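# Set the orange-labelled carton on the raised block

## Task

Place the carton bearing the orange label on top of the raised block so no part of it extends beyond the blue tape outline; it must stay there on its own without the robot supporting it, and the robot must release it and move away at the end.

## Robot and tools

Robot: a single arm with a suction cup on the wrist. The cup point is the centre of the cup's rim when nothing touches it, and the cup faces along the cup point's own +z axis. About 4 cm behind the rim the tool gets wider, with its body and a camera reaching roughly 9 cm sideways, so leave room around it. One camera, cam_wrist (896x504), rides on the tool.

Frames: results report the cup point in the scene frame. Its origin sits on the table surface under the arm base, +z is up, and +y is to the left when facing along +x. Positions are in metres, orientation as a wxyz quaternion, velocities in m/s and rad/s. The base may be tilted against the table, and at long reach the printed position can be somewhat off.

execute_actions takes "actions", a list holding at most one item, plus optional "pictures" (true/false). An empty list just reports the state. An item {"rows": [...], "steps": n} moves the arm: n is 1 to 15 control steps of 1/30 s (default 15); each row is used for one step and the final row repeats if rows run out. An item with only {"steps": n} (up to 300) is a wait, counted from the previous result, so your thinking time uses it up. A refused call does nothing.

A row is 7 numbers, each in [-1, 1]: dx, dy, dz, rx, ry, rz, suction. The first six are an offset, not a pose: a target for the cup point expressed in the cup point's own axes, relative to its pose in the most recent result that showed it (or, before any such result, or for later calls in the same reply, relative to where the robot is when the action begins). Every row is measured from that same reference, not from the row before. 1.0 equals 0.6 m of translation or 180 degrees; rx, ry, rz form a single rotation vector. So all-zero offsets pull the arm back to the reference; they do not hold still. Suction: a value above 0.01 switches it on, 0.01 or less off, and it stays as last set.

move takes "target" (one 7-number row, same offset meaning and reference as above), optional "speed" in m/s (0.002 to 0.5, default 0.25; rotation capped at double that in rad/s) and optional "stop_force" in N (13 to 80). It drives the cup point in a straight line toward the target over 0.5 to 10 s, cut off at 10 s. It turns the short way, ignores obstacles, may lag, stray or overshoot the speed, especially with the arm stretched out. Suction is applied at the start. With stop_force, the path halts once the wrist sensor feels that much extra push against the direction of travel for two steps; the arm backs up two steps and holds. Use it only when moving slowly and without rotating; leave it out when pulling away from something you are pressing on. The result adds a "move:" line: done, contact, off_target, moving, held or fault, plus limits such as paced (pose clipped) or held (some steps blocked), and the remaining distance to target.



Motion limits: each step the commanded pose is clipped to 100 mm and 16 degrees from the measured pose, and position wins over orientation if both cannot be met. Commands are smoothed, trailing by about 0.17 s. After an action the arm continues only to the last clipped pose, so check the reported pose (and the "Hand target" line) and send the remainder. A "pose unreachable" line or HELD marks steps the clearance check altered or blocked; a block or post under the base counts as arm.

Picking up: switch suction on and press the 36 mm rim flat onto a smooth face of the carton so it seals all round, away from edges, holes and seams. suction_measured near 0 means no seal; 0.83 or more means airtight; part_present turns 1 at 0.50 and back to 0 below 0.45. Under vacuum the cup shortens, so the load sits up to about 12 mm nearer the tool. To release, set the carton down on the block first, then turn suction off, and lift at least 15 mm. If the cup seals on the table, switch suction off to free it.

Results also give joint positions, joint torques (raw drive output with offsets and noise, not a contact measure), and Wrist force/torque in the cup point's axes, with offsets up to about 5.5 N, noise up to 3.4 N, saturating near 100 N; "no reading" is normal at the start.

Avoid: pressing hard into firm surfaces (the arm is stiff, so even slight overshoot can fault), joint torque reaching its limit (pan and lift 287, elbow 130, wrists 46.9 N m) or any outside force of 150 N, both of which freeze the arm for 10 s; motor overheating from holding loads (warning from 70 °C, brakes at 85 °C); dropping, slamming or knocking anything off the table. Loose objects may occasionally get nudged by something else, so recheck before finishing.

Each tool is called as name(argument=value, ...), one argument or row to a line, values as JSON.

## Session

execute_actions(
  actions=[],
)

Scene clock: 0.00 s of 5000.00 s.
end_effector_position=(+0.6272, -0.0041, +0.3040) suction_measured=0.00 part_present=0 end_effector_quat_wxyz=(+0.007, +0.003, +1.000, -0.001) end_effector_velocity=(-0.001, -0.000, -0.000) end_effector_angular_velocity=(+0.000, +0.001, -0.001)
Joint positions: [-0.281 -1.555  2.142 -2.158 -1.571  2.86 ]
Joint velocities: [-0.001 -0.     0.001  0.001  0.     0.   ]
Joint torques (N m, as the arm reports them, + toward a larger angle): no reading
Wrist force (N, on the end effector, along its own x y z axes, offset not removed): no reading
Wrist torque (N m, same axes, about the end effector's origin, offset not removed): no reading
Hand target: +0.627, -0.004, +0.304; +0.007, +0.003, +1.000, -0.001

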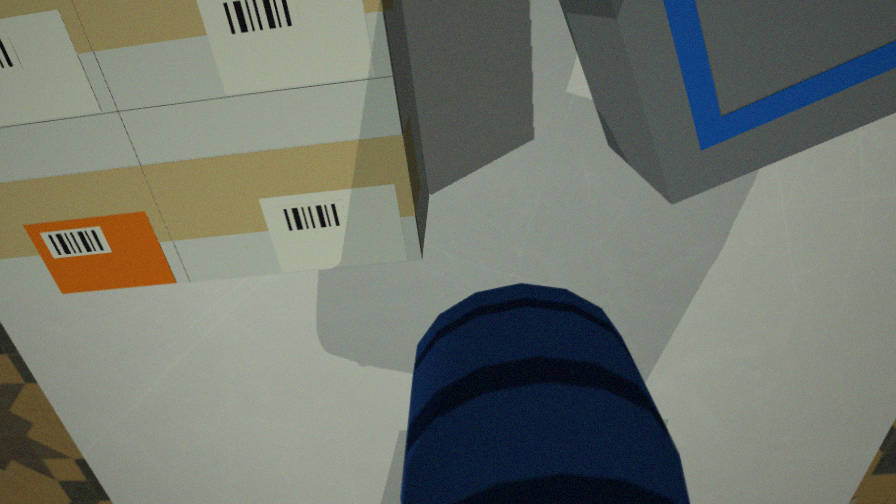

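move(
  target=[0,0,-0.4,0,0,0,0],
)

move(
  target=[0.15,0,0,0,0,0,0],
)

Scene clock: 4.10 s of 5000.00 s.
end_effector_position=(+0.6240, -0.0038, +0.5440) suction_measured=0.00 part_present=0 end_effector_quat_wxyz=(+0.007, +0.003, +1.000, -0.001) end_effector_velocity=(-0.000, -0.000, -0.000) end_effector_angular_velocity=(+0.001, +0.003, -0.001)
Joint positions: [-0.281 -1.704  1.83  -1.696 -1.571  2.86 ]
Joint velocities: [-0.     0.001 -0.001  0.003  0.     0.   ]
Joint torques (N m, as the arm reports them, + toward a larger angle): [-13.13 -26.48 -55.61  -1.65  -1.    -2.8 ]
Wrist force (N, on the end effector, along its own x y z axes, offset not removed): [4.9 -2.8 -4.5]
Wrist torque (N m, same axes, about the end effector's origin, offset not removed): [-0.12 -0.94 0.29]
Hand target: +0.624, -0.004, +0.544; +0.007, +0.003, +1.000, -0.001
Off the commanded pose: 0.000 m, 0 deg.
move: done

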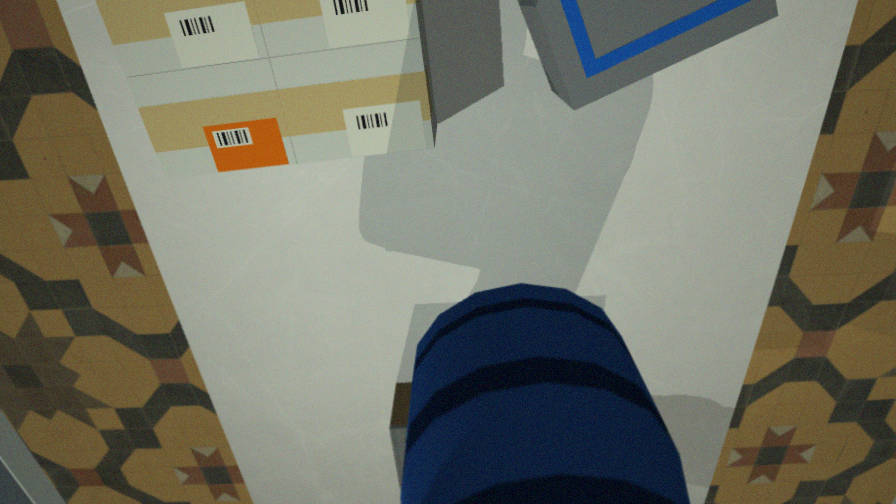

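Scene clock: 5.03 s of 5000.00 s.
end_effector_position=(+0.5341, -0.0032, +0.5429) suction_measured=0.00 part_present=0 end_effector_quat_wxyz=(+0.007, +0.003, +1.000, -0.001) end_effector_velocity=(-0.001, -0.000, -0.000) end_effector_angular_velocity=(+0.000, +0.000, -0.001)
Joint positions: [-0.329 -1.866  1.954 -1.659 -1.571  2.812]
Joint velocities: [-0.001 -0.002  0.001  0.001  0.    -0.   ]
Joint torques (N m, as the arm reports them, + toward a larger angle): [-15.38 -31.09 -40.6   -2.23   2.53  -2.87]
Wrist force (N, on the end effector, along its own x y z axes, offset not removed): [-4.0 -4.3 -1.1]
Wrist torque (N m, same axes, about the end effector's origin, offset not removed): [-0.58 0.59 0.27]
Hand target: +0.534, -0.003, +0.543; +0.007, +0.003, +1.000, -0.001
Off the commanded pose: 0.000 m, 0 deg.
move: done

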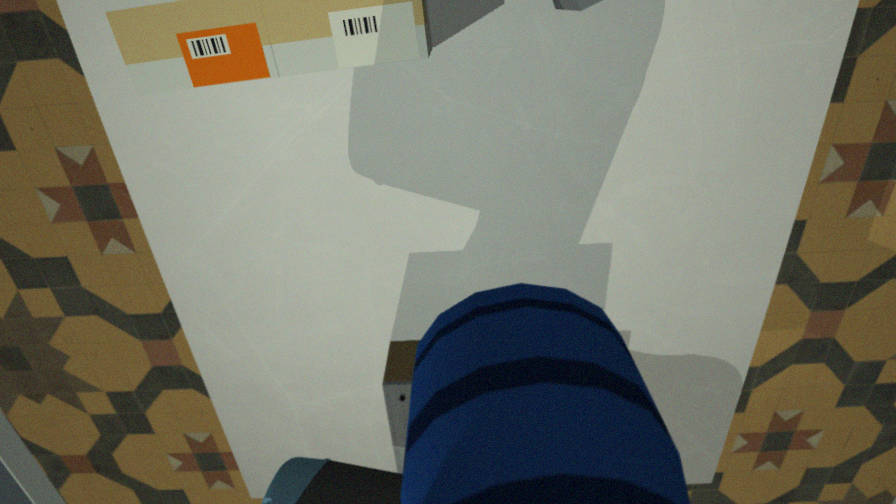

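move(
  target=[-0.5,0,0.1,0,0,0,0],
)

Scene clock: 11.37 s of 5000.00 s.
end_effector_position=(+0.8348, -0.0052, +0.4864) suction_measured=0.00 part_present=0 end_effector_quat_wxyz=(+0.007, +0.003, +1.000, -0.001) end_effector_velocity=(+0.001, +0.000, -0.000) end_effector_angular_velocity=(-0.000, -0.000, -0.001)
Joint positions: [-0.209 -1.335  1.547 -1.783 -1.571  2.932]
Joint velocities: [ 0.     0.002 -0.002 -0.    -0.     0.001]
Joint torques (N m, as the arm reports them, + toward a larger angle): [ 11.61 -56.85 -53.68  -2.33  -2.3    3.5 ]
Wrist force (N, on the end effector, along its own x y z axes, offset not removed): [-1.2 -2.1 0.7]
Wrist torque (N m, same axes, about the end effector's origin, offset not removed): [-0.16 0.14 0.09]
Hand target: +0.835, -0.005, +0.486; +0.007, +0.003, +1.000, -0.001
Off the commanded pose: 0.001 m, 0 deg.
After step 90, 1.57 s passed at rest.
move: done

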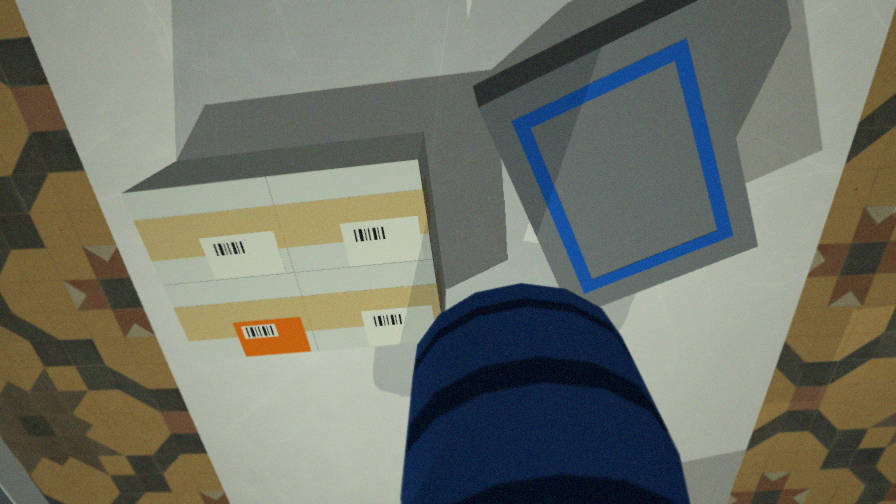

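move(
  target=[0.36,0.42,0.36,0,0,0,0],
)

Scene clock: 29.07 s of 5000.00 s.
end_effector_position=(+0.6235, +0.2482, +0.2675) suction_measured=0.00 part_present=0 end_effector_quat_wxyz=(+0.007, +0.003, +1.000, -0.001) end_effector_velocity=(+0.001, +0.002, +0.001) end_effector_angular_velocity=(+0.000, -0.004, +0.002)
Joint positions: [ 0.122 -1.445  2.1   -2.226 -1.571  3.263]
Joint velocities: [ 0.002  0.    -0.001 -0.003 -0.     0.   ]
Joint torques (N m, as the arm reports them, + toward a larger angle): [  9.71 -38.77 -33.25  -5.77  -2.24   3.34]
Wrist force (N, on the end effector, along its own x y z axes, offset not removed): [3.3 -5.1 -5.8]
Wrist torque (N m, same axes, about the end effector's origin, offset not removed): [-0.79 -0.72 0.30]
Hand target: +0.623, +0.248, +0.267; +0.007, +0.003, +1.000, -0.001
Off the commanded pose: 0.001 m, 0 deg.
After step 90, 12.60 s passed at rest.
move: done

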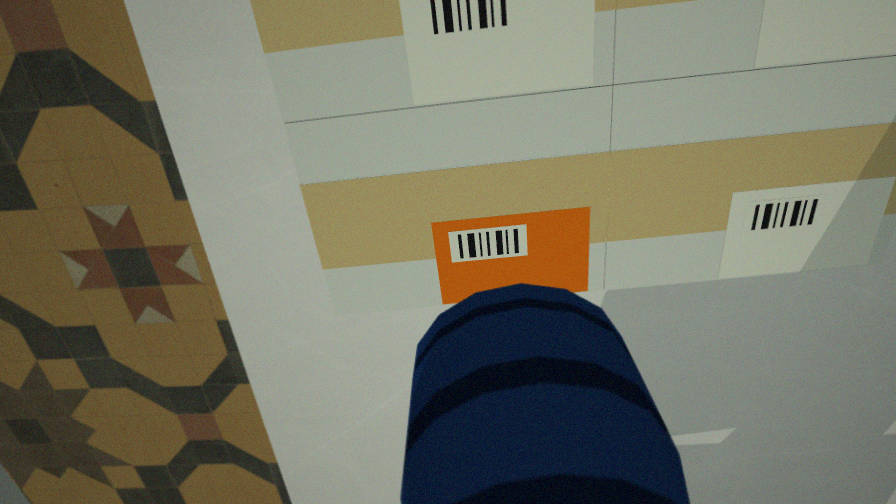

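move(
  target=[0,0.035,0.13,0,0,0,0],
  speed=0.1,
)

Scene clock: 33.73 s of 5000.00 s.
end_effector_position=(+0.6246, +0.2691, +0.1894) suction_measured=0.00 part_present=0 end_effector_quat_wxyz=(+0.007, +0.003, +1.000, -0.001) end_effector_velocity=(+0.001, +0.000, -0.001) end_effector_angular_velocity=(+0.000, -0.002, -0.000)
Joint positions: [ 0.154 -1.333  2.142 -2.38  -1.571  3.295]
Joint velocities: [ 0.     0.002 -0.    -0.003 -0.     0.001]
Joint torques (N m, as the arm reports them, + toward a larger angle): [ 10.51 -46.42 -28.77  -5.35   1.87   3.48]
Wrist force (N, on the end effector, along its own x y z axes, offset not removed): [2.8 -5.0 1.9]
Wrist torque (N m, same axes, about the end effector's origin, offset not removed): [-0.64 -0.68 -0.07]
Hand target: +0.625, +0.269, +0.189; +0.007, +0.003, +1.000, -0.001
Off the commanded pose: 0.000 m, 0 deg.
After step 90, 0.43 s passed at rest.
move: done

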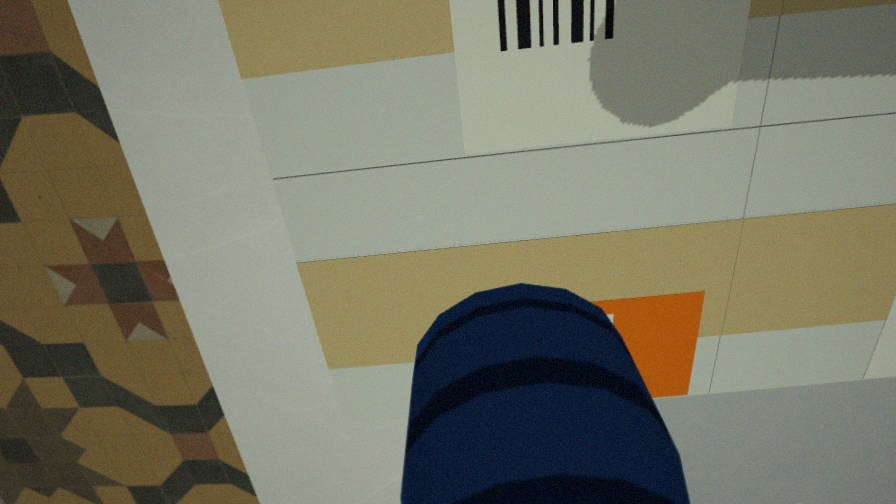

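move(
  target=[0.045,-0.012,0.06,0,0,0,0],
  speed=0.05,
  stop_force=15,
)

Scene clock: 39.87 s of 5000.00 s.
end_effector_position=(+0.5981, +0.2621, +0.1531) suction_measured=0.00 part_present=0 end_effector_quat_wxyz=(+0.007, +0.003, +1.000, -0.001) end_effector_velocity=(-0.001, +0.000, -0.001) end_effector_angular_velocity=(-0.000, +0.001, +0.002)
Joint positions: [ 0.149 -1.316  2.215 -2.47  -1.571  3.29 ]
Joint velocities: [ 0.001  0.001  0.002 -0.002 -0.    -0.001]
Joint torques (N m, as the arm reports them, + toward a larger angle): [-13.7  -42.33 -25.54  -5.61  -1.24  -3.03]
Wrist force (N, on the end effector, along its own x y z axes, offset not removed): [3.2 5.8 -2.0]
Wrist torque (N m, same axes, about the end effector's origin, offset not removed): [1.02 -0.66 0.44]
Hand target: +0.598, +0.262, +0.153; +0.007, +0.003, +1.000, -0.001
Off the commanded pose: 0.000 m, 0 deg.
After step 90, 1.87 s passed at rest.
move: done

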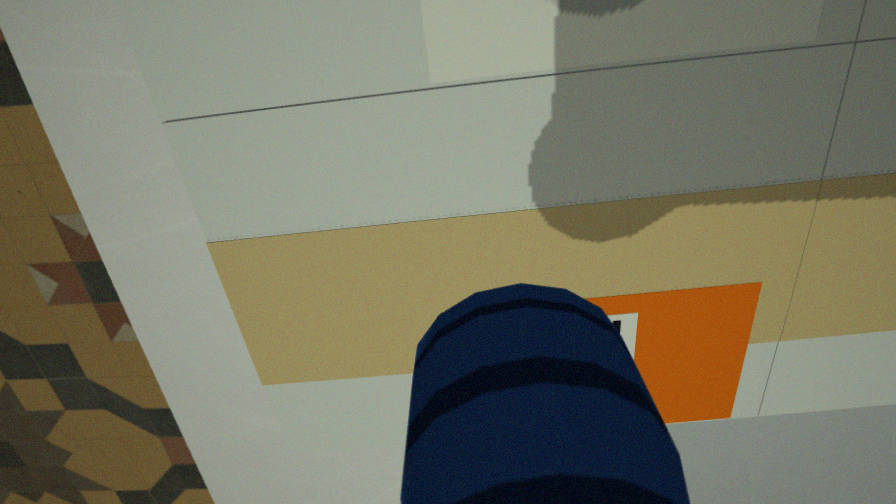

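move(
  target=[0,0,0.1,0,0,0,1],
  speed=0.01,
  stop_force=14,
)

Scene clock: 48.73 s of 5000.00 s.
end_effector_position=(+0.5988, +0.2620, +0.0960) suction_measured=1.00 part_present=1 end_effector_quat_wxyz=(+0.007, +0.003, +1.000, -0.001) end_effector_velocity=(-0.000, +0.000, +0.002) end_effector_angular_velocity=(-0.000, +0.002, +0.002)
Joint positions: [ 0.149 -1.22   2.239 -2.59  -1.571  3.29 ]
Joint velocities: [ 0.    -0.004 -0.002  0.008  0.    -0.001]
Joint torques (N m, as the arm reports them, + toward a larger angle): [ -1.92 -54.18 -25.84   0.35  -1.19  -1.83]
Wrist force (N, on the end effector, along its own x y z axes, offset not removed): [3.0 -4.2 -29.2]
Wrist torque (N m, same axes, about the end effector's origin, offset not removed): [-0.44 -0.29 0.39]
Hand target: +0.599, +0.262, +0.096; +0.007, +0.003, +1.000, -0.001
Off the commanded pose: 0.003 m, 0 deg.
move: contact

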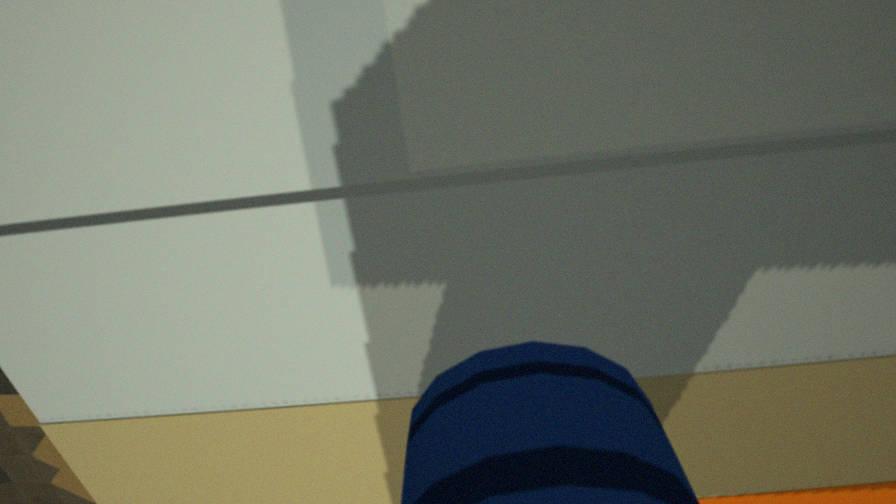

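move(
  target=[0,0,-0.35,0,0,0,1],
  speed=0.15,
)

move(
  target=[-0.05,-0.58,0,0,0,-0.106,1],
)

Scene clock: 58.97 s of 5000.00 s.
end_effector_position=(+0.5960, +0.2623, +0.3061) suction_measured=1.00 part_present=1 end_effector_quat_wxyz=(+0.007, +0.003, +1.000, -0.001) end_effector_velocity=(+0.001, -0.000, +0.001) end_effector_angular_velocity=(+0.000, +0.000, +0.000)
Joint positions: [ 0.149 -1.519  2.098 -2.151 -1.571  3.29 ]
Joint velocities: [-0.001 -0.    -0.002  0.003  0.    -0.001]
Joint torques (N m, as the arm reports them, + toward a larger angle): [-14.86 -58.23 -53.94  -3.12   0.09  -0.75]
Wrist force (N, on the end effector, along its own x y z axes, offset not removed): [4.5 -2.8 2.0]
Wrist torque (N m, same axes, about the end effector's origin, offset not removed): [-0.56 -0.98 0.17]
Hand target: +0.596, +0.262, +0.306; +0.007, +0.003, +1.000, -0.001
Off the commanded pose: 0.000 m, 0 deg.
After step 90, 5.37 s passed at rest.
move: done

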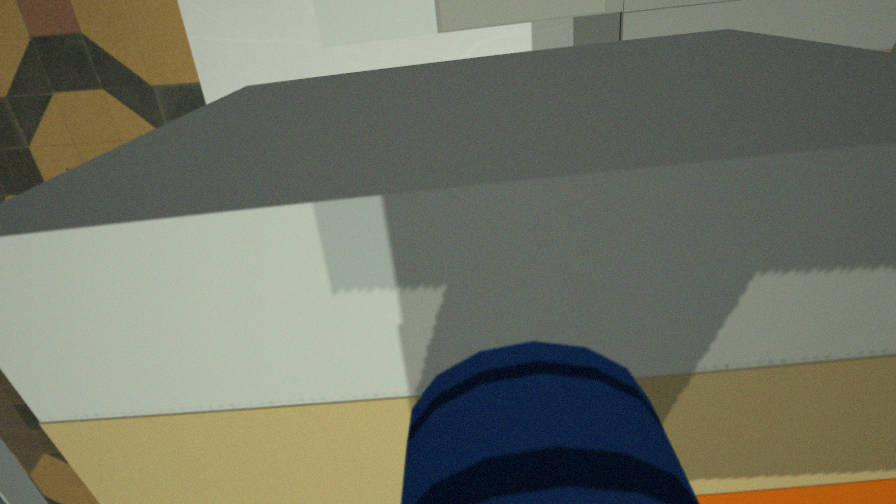

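Scene clock: 60.87 s of 5000.00 s.
end_effector_position=(+0.6236, -0.0863, +0.3070) suction_measured=1.00 part_present=1 end_effector_quat_wxyz=(+0.007, -0.163, +0.987, -0.002) end_effector_velocity=(-0.000, -0.001, -0.001) end_effector_angular_velocity=(+0.001, +0.001, +0.003)
Joint positions: [-0.41  -1.554  2.135 -2.152 -1.571  2.398]
Joint velocities: [-0.002  0.001  0.     0.     0.    -0.005]
Joint torques (N m, as the arm reports them, + toward a larger angle): [-16.06 -35.08 -51.97  -2.79   1.99  -2.81]
Wrist force (N, on the end effector, along its own x y z axes, offset not removed): [2.9 -1.4 1.6]
Wrist torque (N m, same axes, about the end effector's origin, offset not removed): [-0.12 -0.65 0.07]
Hand target: +0.624, -0.086, +0.307; +0.007, -0.163, +0.987, -0.002
Off the commanded pose: 0.001 m, 0 deg.
move: done

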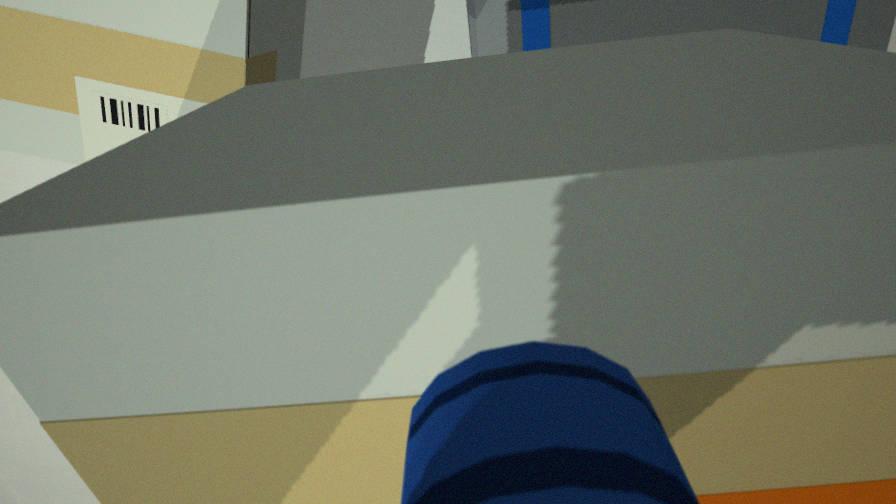

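move(
  target=[-0.155,-0.14,0.08,0,0,0.5,1],
)

Scene clock: 68.47 s of 5000.00 s.
end_effector_position=(+0.7392, -0.1361, +0.2604) suction_measured=1.00 part_present=1 end_effector_quat_wxyz=(+0.006, +0.582, +0.813, +0.004) end_effector_velocity=(+0.001, -0.000, -0.000) end_effector_angular_velocity=(-0.000, -0.000, -0.006)
Joint positions: [-0.409 -1.314  1.956 -2.213 -1.57   3.97 ]
Joint velocities: [ 0.     0.001 -0.002 -0.    -0.     0.006]
Joint torques (N m, as the arm reports them, + toward a larger angle): [ 12.47 -56.23 -49.53  -4.83  -2.27   3.47]
Wrist force (N, on the end effector, along its own x y z axes, offset not removed): [-2.0 -0.8 4.7]
Wrist torque (N m, same axes, about the end effector's origin, offset not removed): [-0.16 0.16 0.26]
Hand target: +0.739, -0.136, +0.260; +0.006, +0.583, +0.813, +0.003
Off the commanded pose: 0.000 m, 0 deg.
After step 90, 1.00 s passed at rest.
move: done

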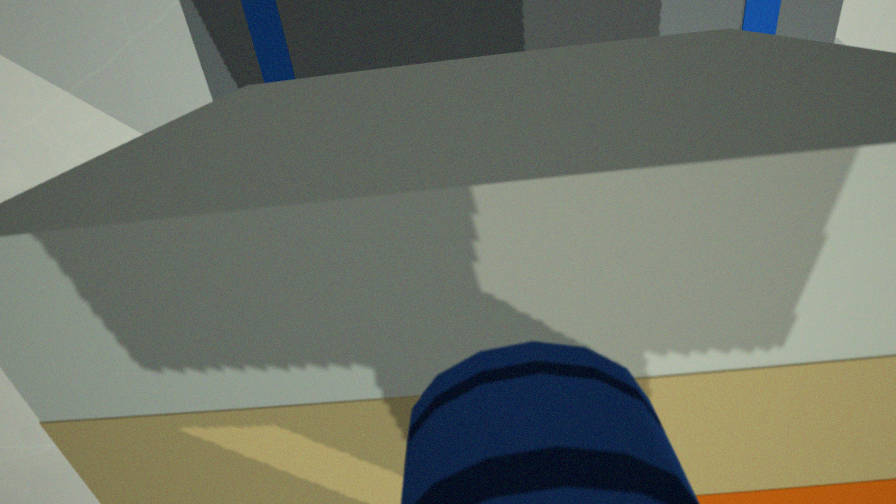

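move(
  target=[-0.05,-0.02,0.03,0,0,0,1],
  speed=0.05,
  stop_force=15,
)

Scene clock: 73.33 s of 5000.00 s.
end_effector_position=(+0.7377, -0.1684, +0.2424) suction_measured=1.00 part_present=1 end_effector_quat_wxyz=(+0.006, +0.582, +0.813, +0.003) end_effector_velocity=(+0.000, -0.001, -0.000) end_effector_angular_velocity=(+0.000, +0.000, -0.000)
Joint positions: [-0.449 -1.288  1.96  -2.243 -1.571  3.929]
Joint velocities: [-0.001  0.001 -0.001  0.     0.    -0.   ]
Joint torques (N m, as the arm reports them, + toward a larger angle): [-13.09 -57.67 -36.36  -6.36   0.34  -3.28]
Wrist force (N, on the end effector, along its own x y z axes, offset not removed): [8.2 -0.7 10.2]
Wrist torque (N m, same axes, about the end effector's origin, offset not removed): [-0.10 -1.31 0.14]
Hand target: +0.738, -0.168, +0.242; +0.006, +0.582, +0.813, +0.004
Off the commanded pose: 0.000 m, 0 deg.
After step 90, 0.77 s passed at rest.
move: done

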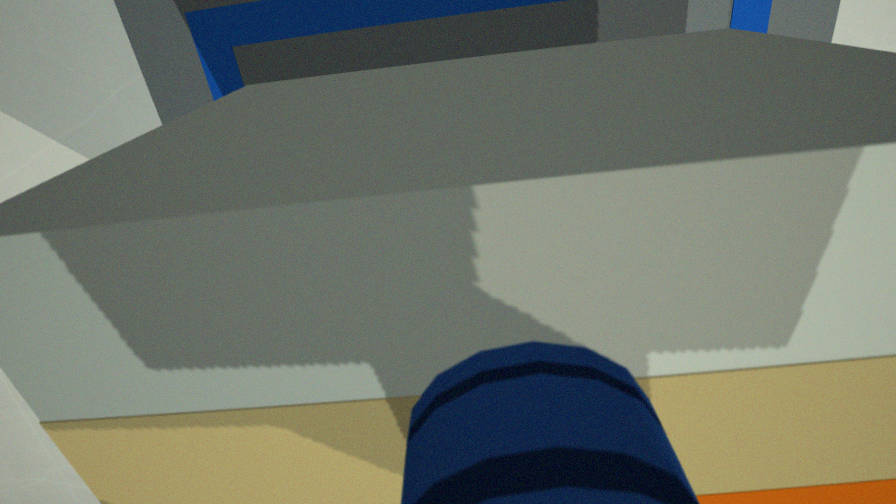

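move(
  target=[-0.015,0,0.08,0,0,0,1],
  speed=0.008,
  stop_force=14,
)

execute_actions(
  actions=[
    {"rows":[[0,0,0,0,0,0,0]],"steps":15},
  ],
)

move(
  target=[-0.2,0,-0.3,0,0,0,0],
)

Scene clock: 82.57 s of 5000.00 s.
end_effector_position=(+0.7396, -0.1732, +0.2162) suction_measured=1.00 part_present=1 end_effector_quat_wxyz=(+0.006, +0.582, +0.813, +0.003) end_effector_velocity=(-0.001, +0.002, +0.001) end_effector_angular_velocity=(+0.002, +0.004, +0.002)
Joint positions: [-0.454 -1.255  1.973 -2.289 -1.571  3.924]
Joint velocities: [ 0.001 -0.002 -0.001  0.008  0.    -0.001]
Joint torques (N m, as the arm reports them, + toward a larger angle): [  2.49 -61.46 -32.02   1.33  -2.36  -1.13]
Wrist force (N, on the end effector, along its own x y z axes, offset not removed): [0.1 0.0 -20.4]
Wrist torque (N m, same axes, about the end effector's origin, offset not removed): [-0.29 -0.56 0.17]
Hand target: +0.740, -0.173, +0.216; +0.006, +0.582, +0.813, +0.003
Off the commanded pose: 0.022 m, 0 deg.
After step 90, 2.53 s passed at rest.
move: contact

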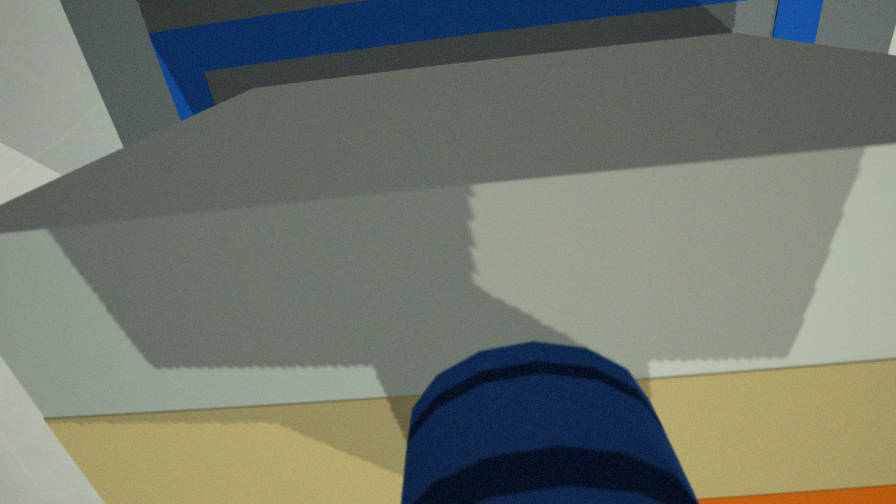

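Scene clock: 83.07 s of 5000.00 s.
end_effector_position=(+0.7396, -0.1732, +0.2163) suction_measured=0.00 part_present=0 end_effector_quat_wxyz=(+0.006, +0.582, +0.813, +0.004) end_effector_velocity=(-0.000, +0.000, -0.000) end_effector_angular_velocity=(+0.000, +0.000, -0.002)
Joint positions: [-0.454 -1.255  1.973 -2.289 -1.571  3.924]
Joint velocities: [ 0.    -0.     0.001 -0.     0.     0.002]
Joint torques (N m, as the arm reports them, + toward a larger angle): [ -2.27 -28.72 -17.2   -3.03  -2.07  -1.56]
Wrist force (N, on the end effector, along its own x y z axes, offset not removed): [4.0 -1.9 -32.3]
Wrist torque (N m, same axes, about the end effector's origin, offset not removed): [0.53 -0.13 0.16]
Hand target: +0.740, -0.173, +0.216; +0.006, +0.582, +0.813, +0.003
Off the commanded pose: 0.000 m, 0 deg.
Steps of this call (steps 1 to 15: all 15 steps of this action). Readings (end_effector_position | what the end effector reports):
1: (+0.7395, -0.1732, +0.2162) | suction_measured=0.79 part_present=1
2: (+0.7395, -0.1732, +0.2163) | suction_measured=0.26 part_present=0
4: (+0.7395, -0.1732, +0.2163) | suction_measured=0.00 part_present=0
8: (+0.7396, -0.1732, +0.2163) | suction_measured=0.00 part_present=0
15: the state above

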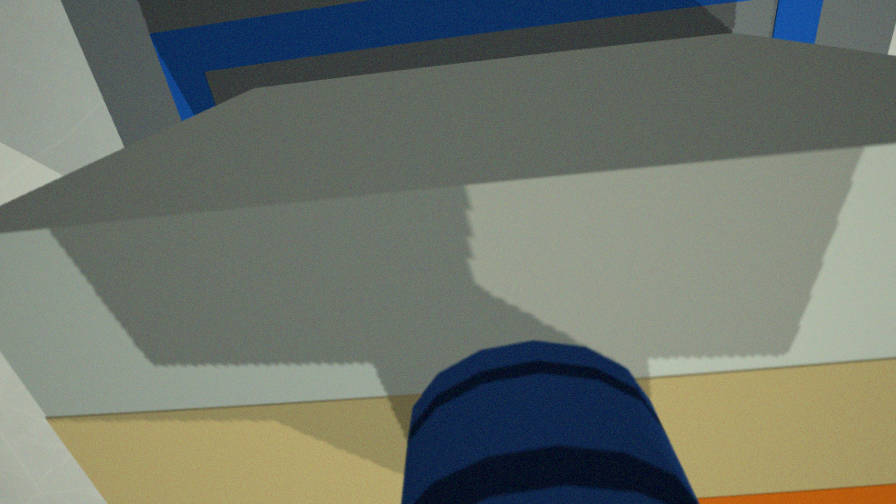

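Scene clock: 84.67 s of 5000.00 s.
end_effector_position=(+0.7756, -0.2866, +0.3969) suction_measured=0.00 part_present=0 end_effector_quat_wxyz=(+0.006, +0.582, +0.813, +0.004) end_effector_velocity=(+0.000, -0.001, +0.000) end_effector_angular_velocity=(+0.000, +0.000, -0.001)
Joint positions: [-0.558 -1.309  1.676 -1.939 -1.57   3.821]
Joint velocities: [-0.001  0.001 -0.002  0.002  0.    -0.   ]
Joint torques (N m, as the arm reports them, + toward a larger angle): [-13.36 -56.08 -52.12  -2.23   1.94  -2.74]
Wrist force (N, on the end effector, along its own x y z axes, offset not removed): [-0.8 -6.7 -4.3]
Wrist torque (N m, same axes, about the end effector's origin, offset not removed): [-0.88 0.03 0.13]
Hand target: +0.776, -0.287, +0.397; +0.006, +0.582, +0.813, +0.004
Off the commanded pose: 0.000 m, 0 deg.
move: done

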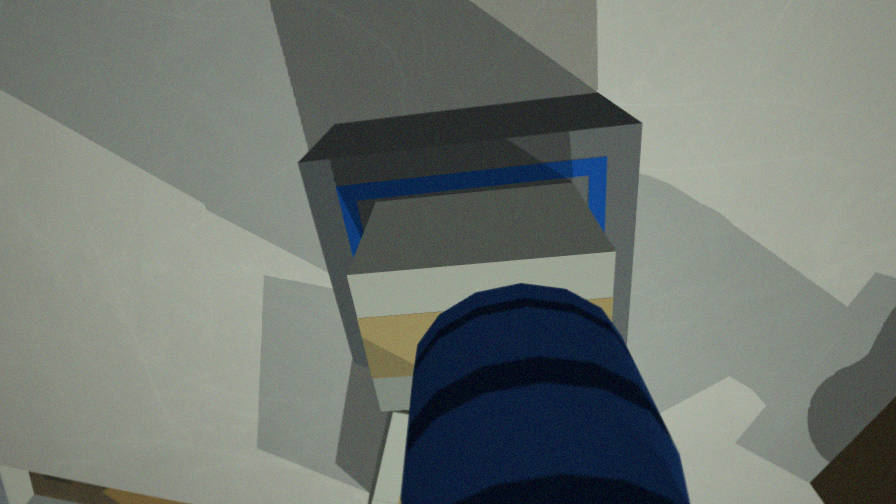

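finished_scene(
  scene=1,
)

The scene is finished: the task was done.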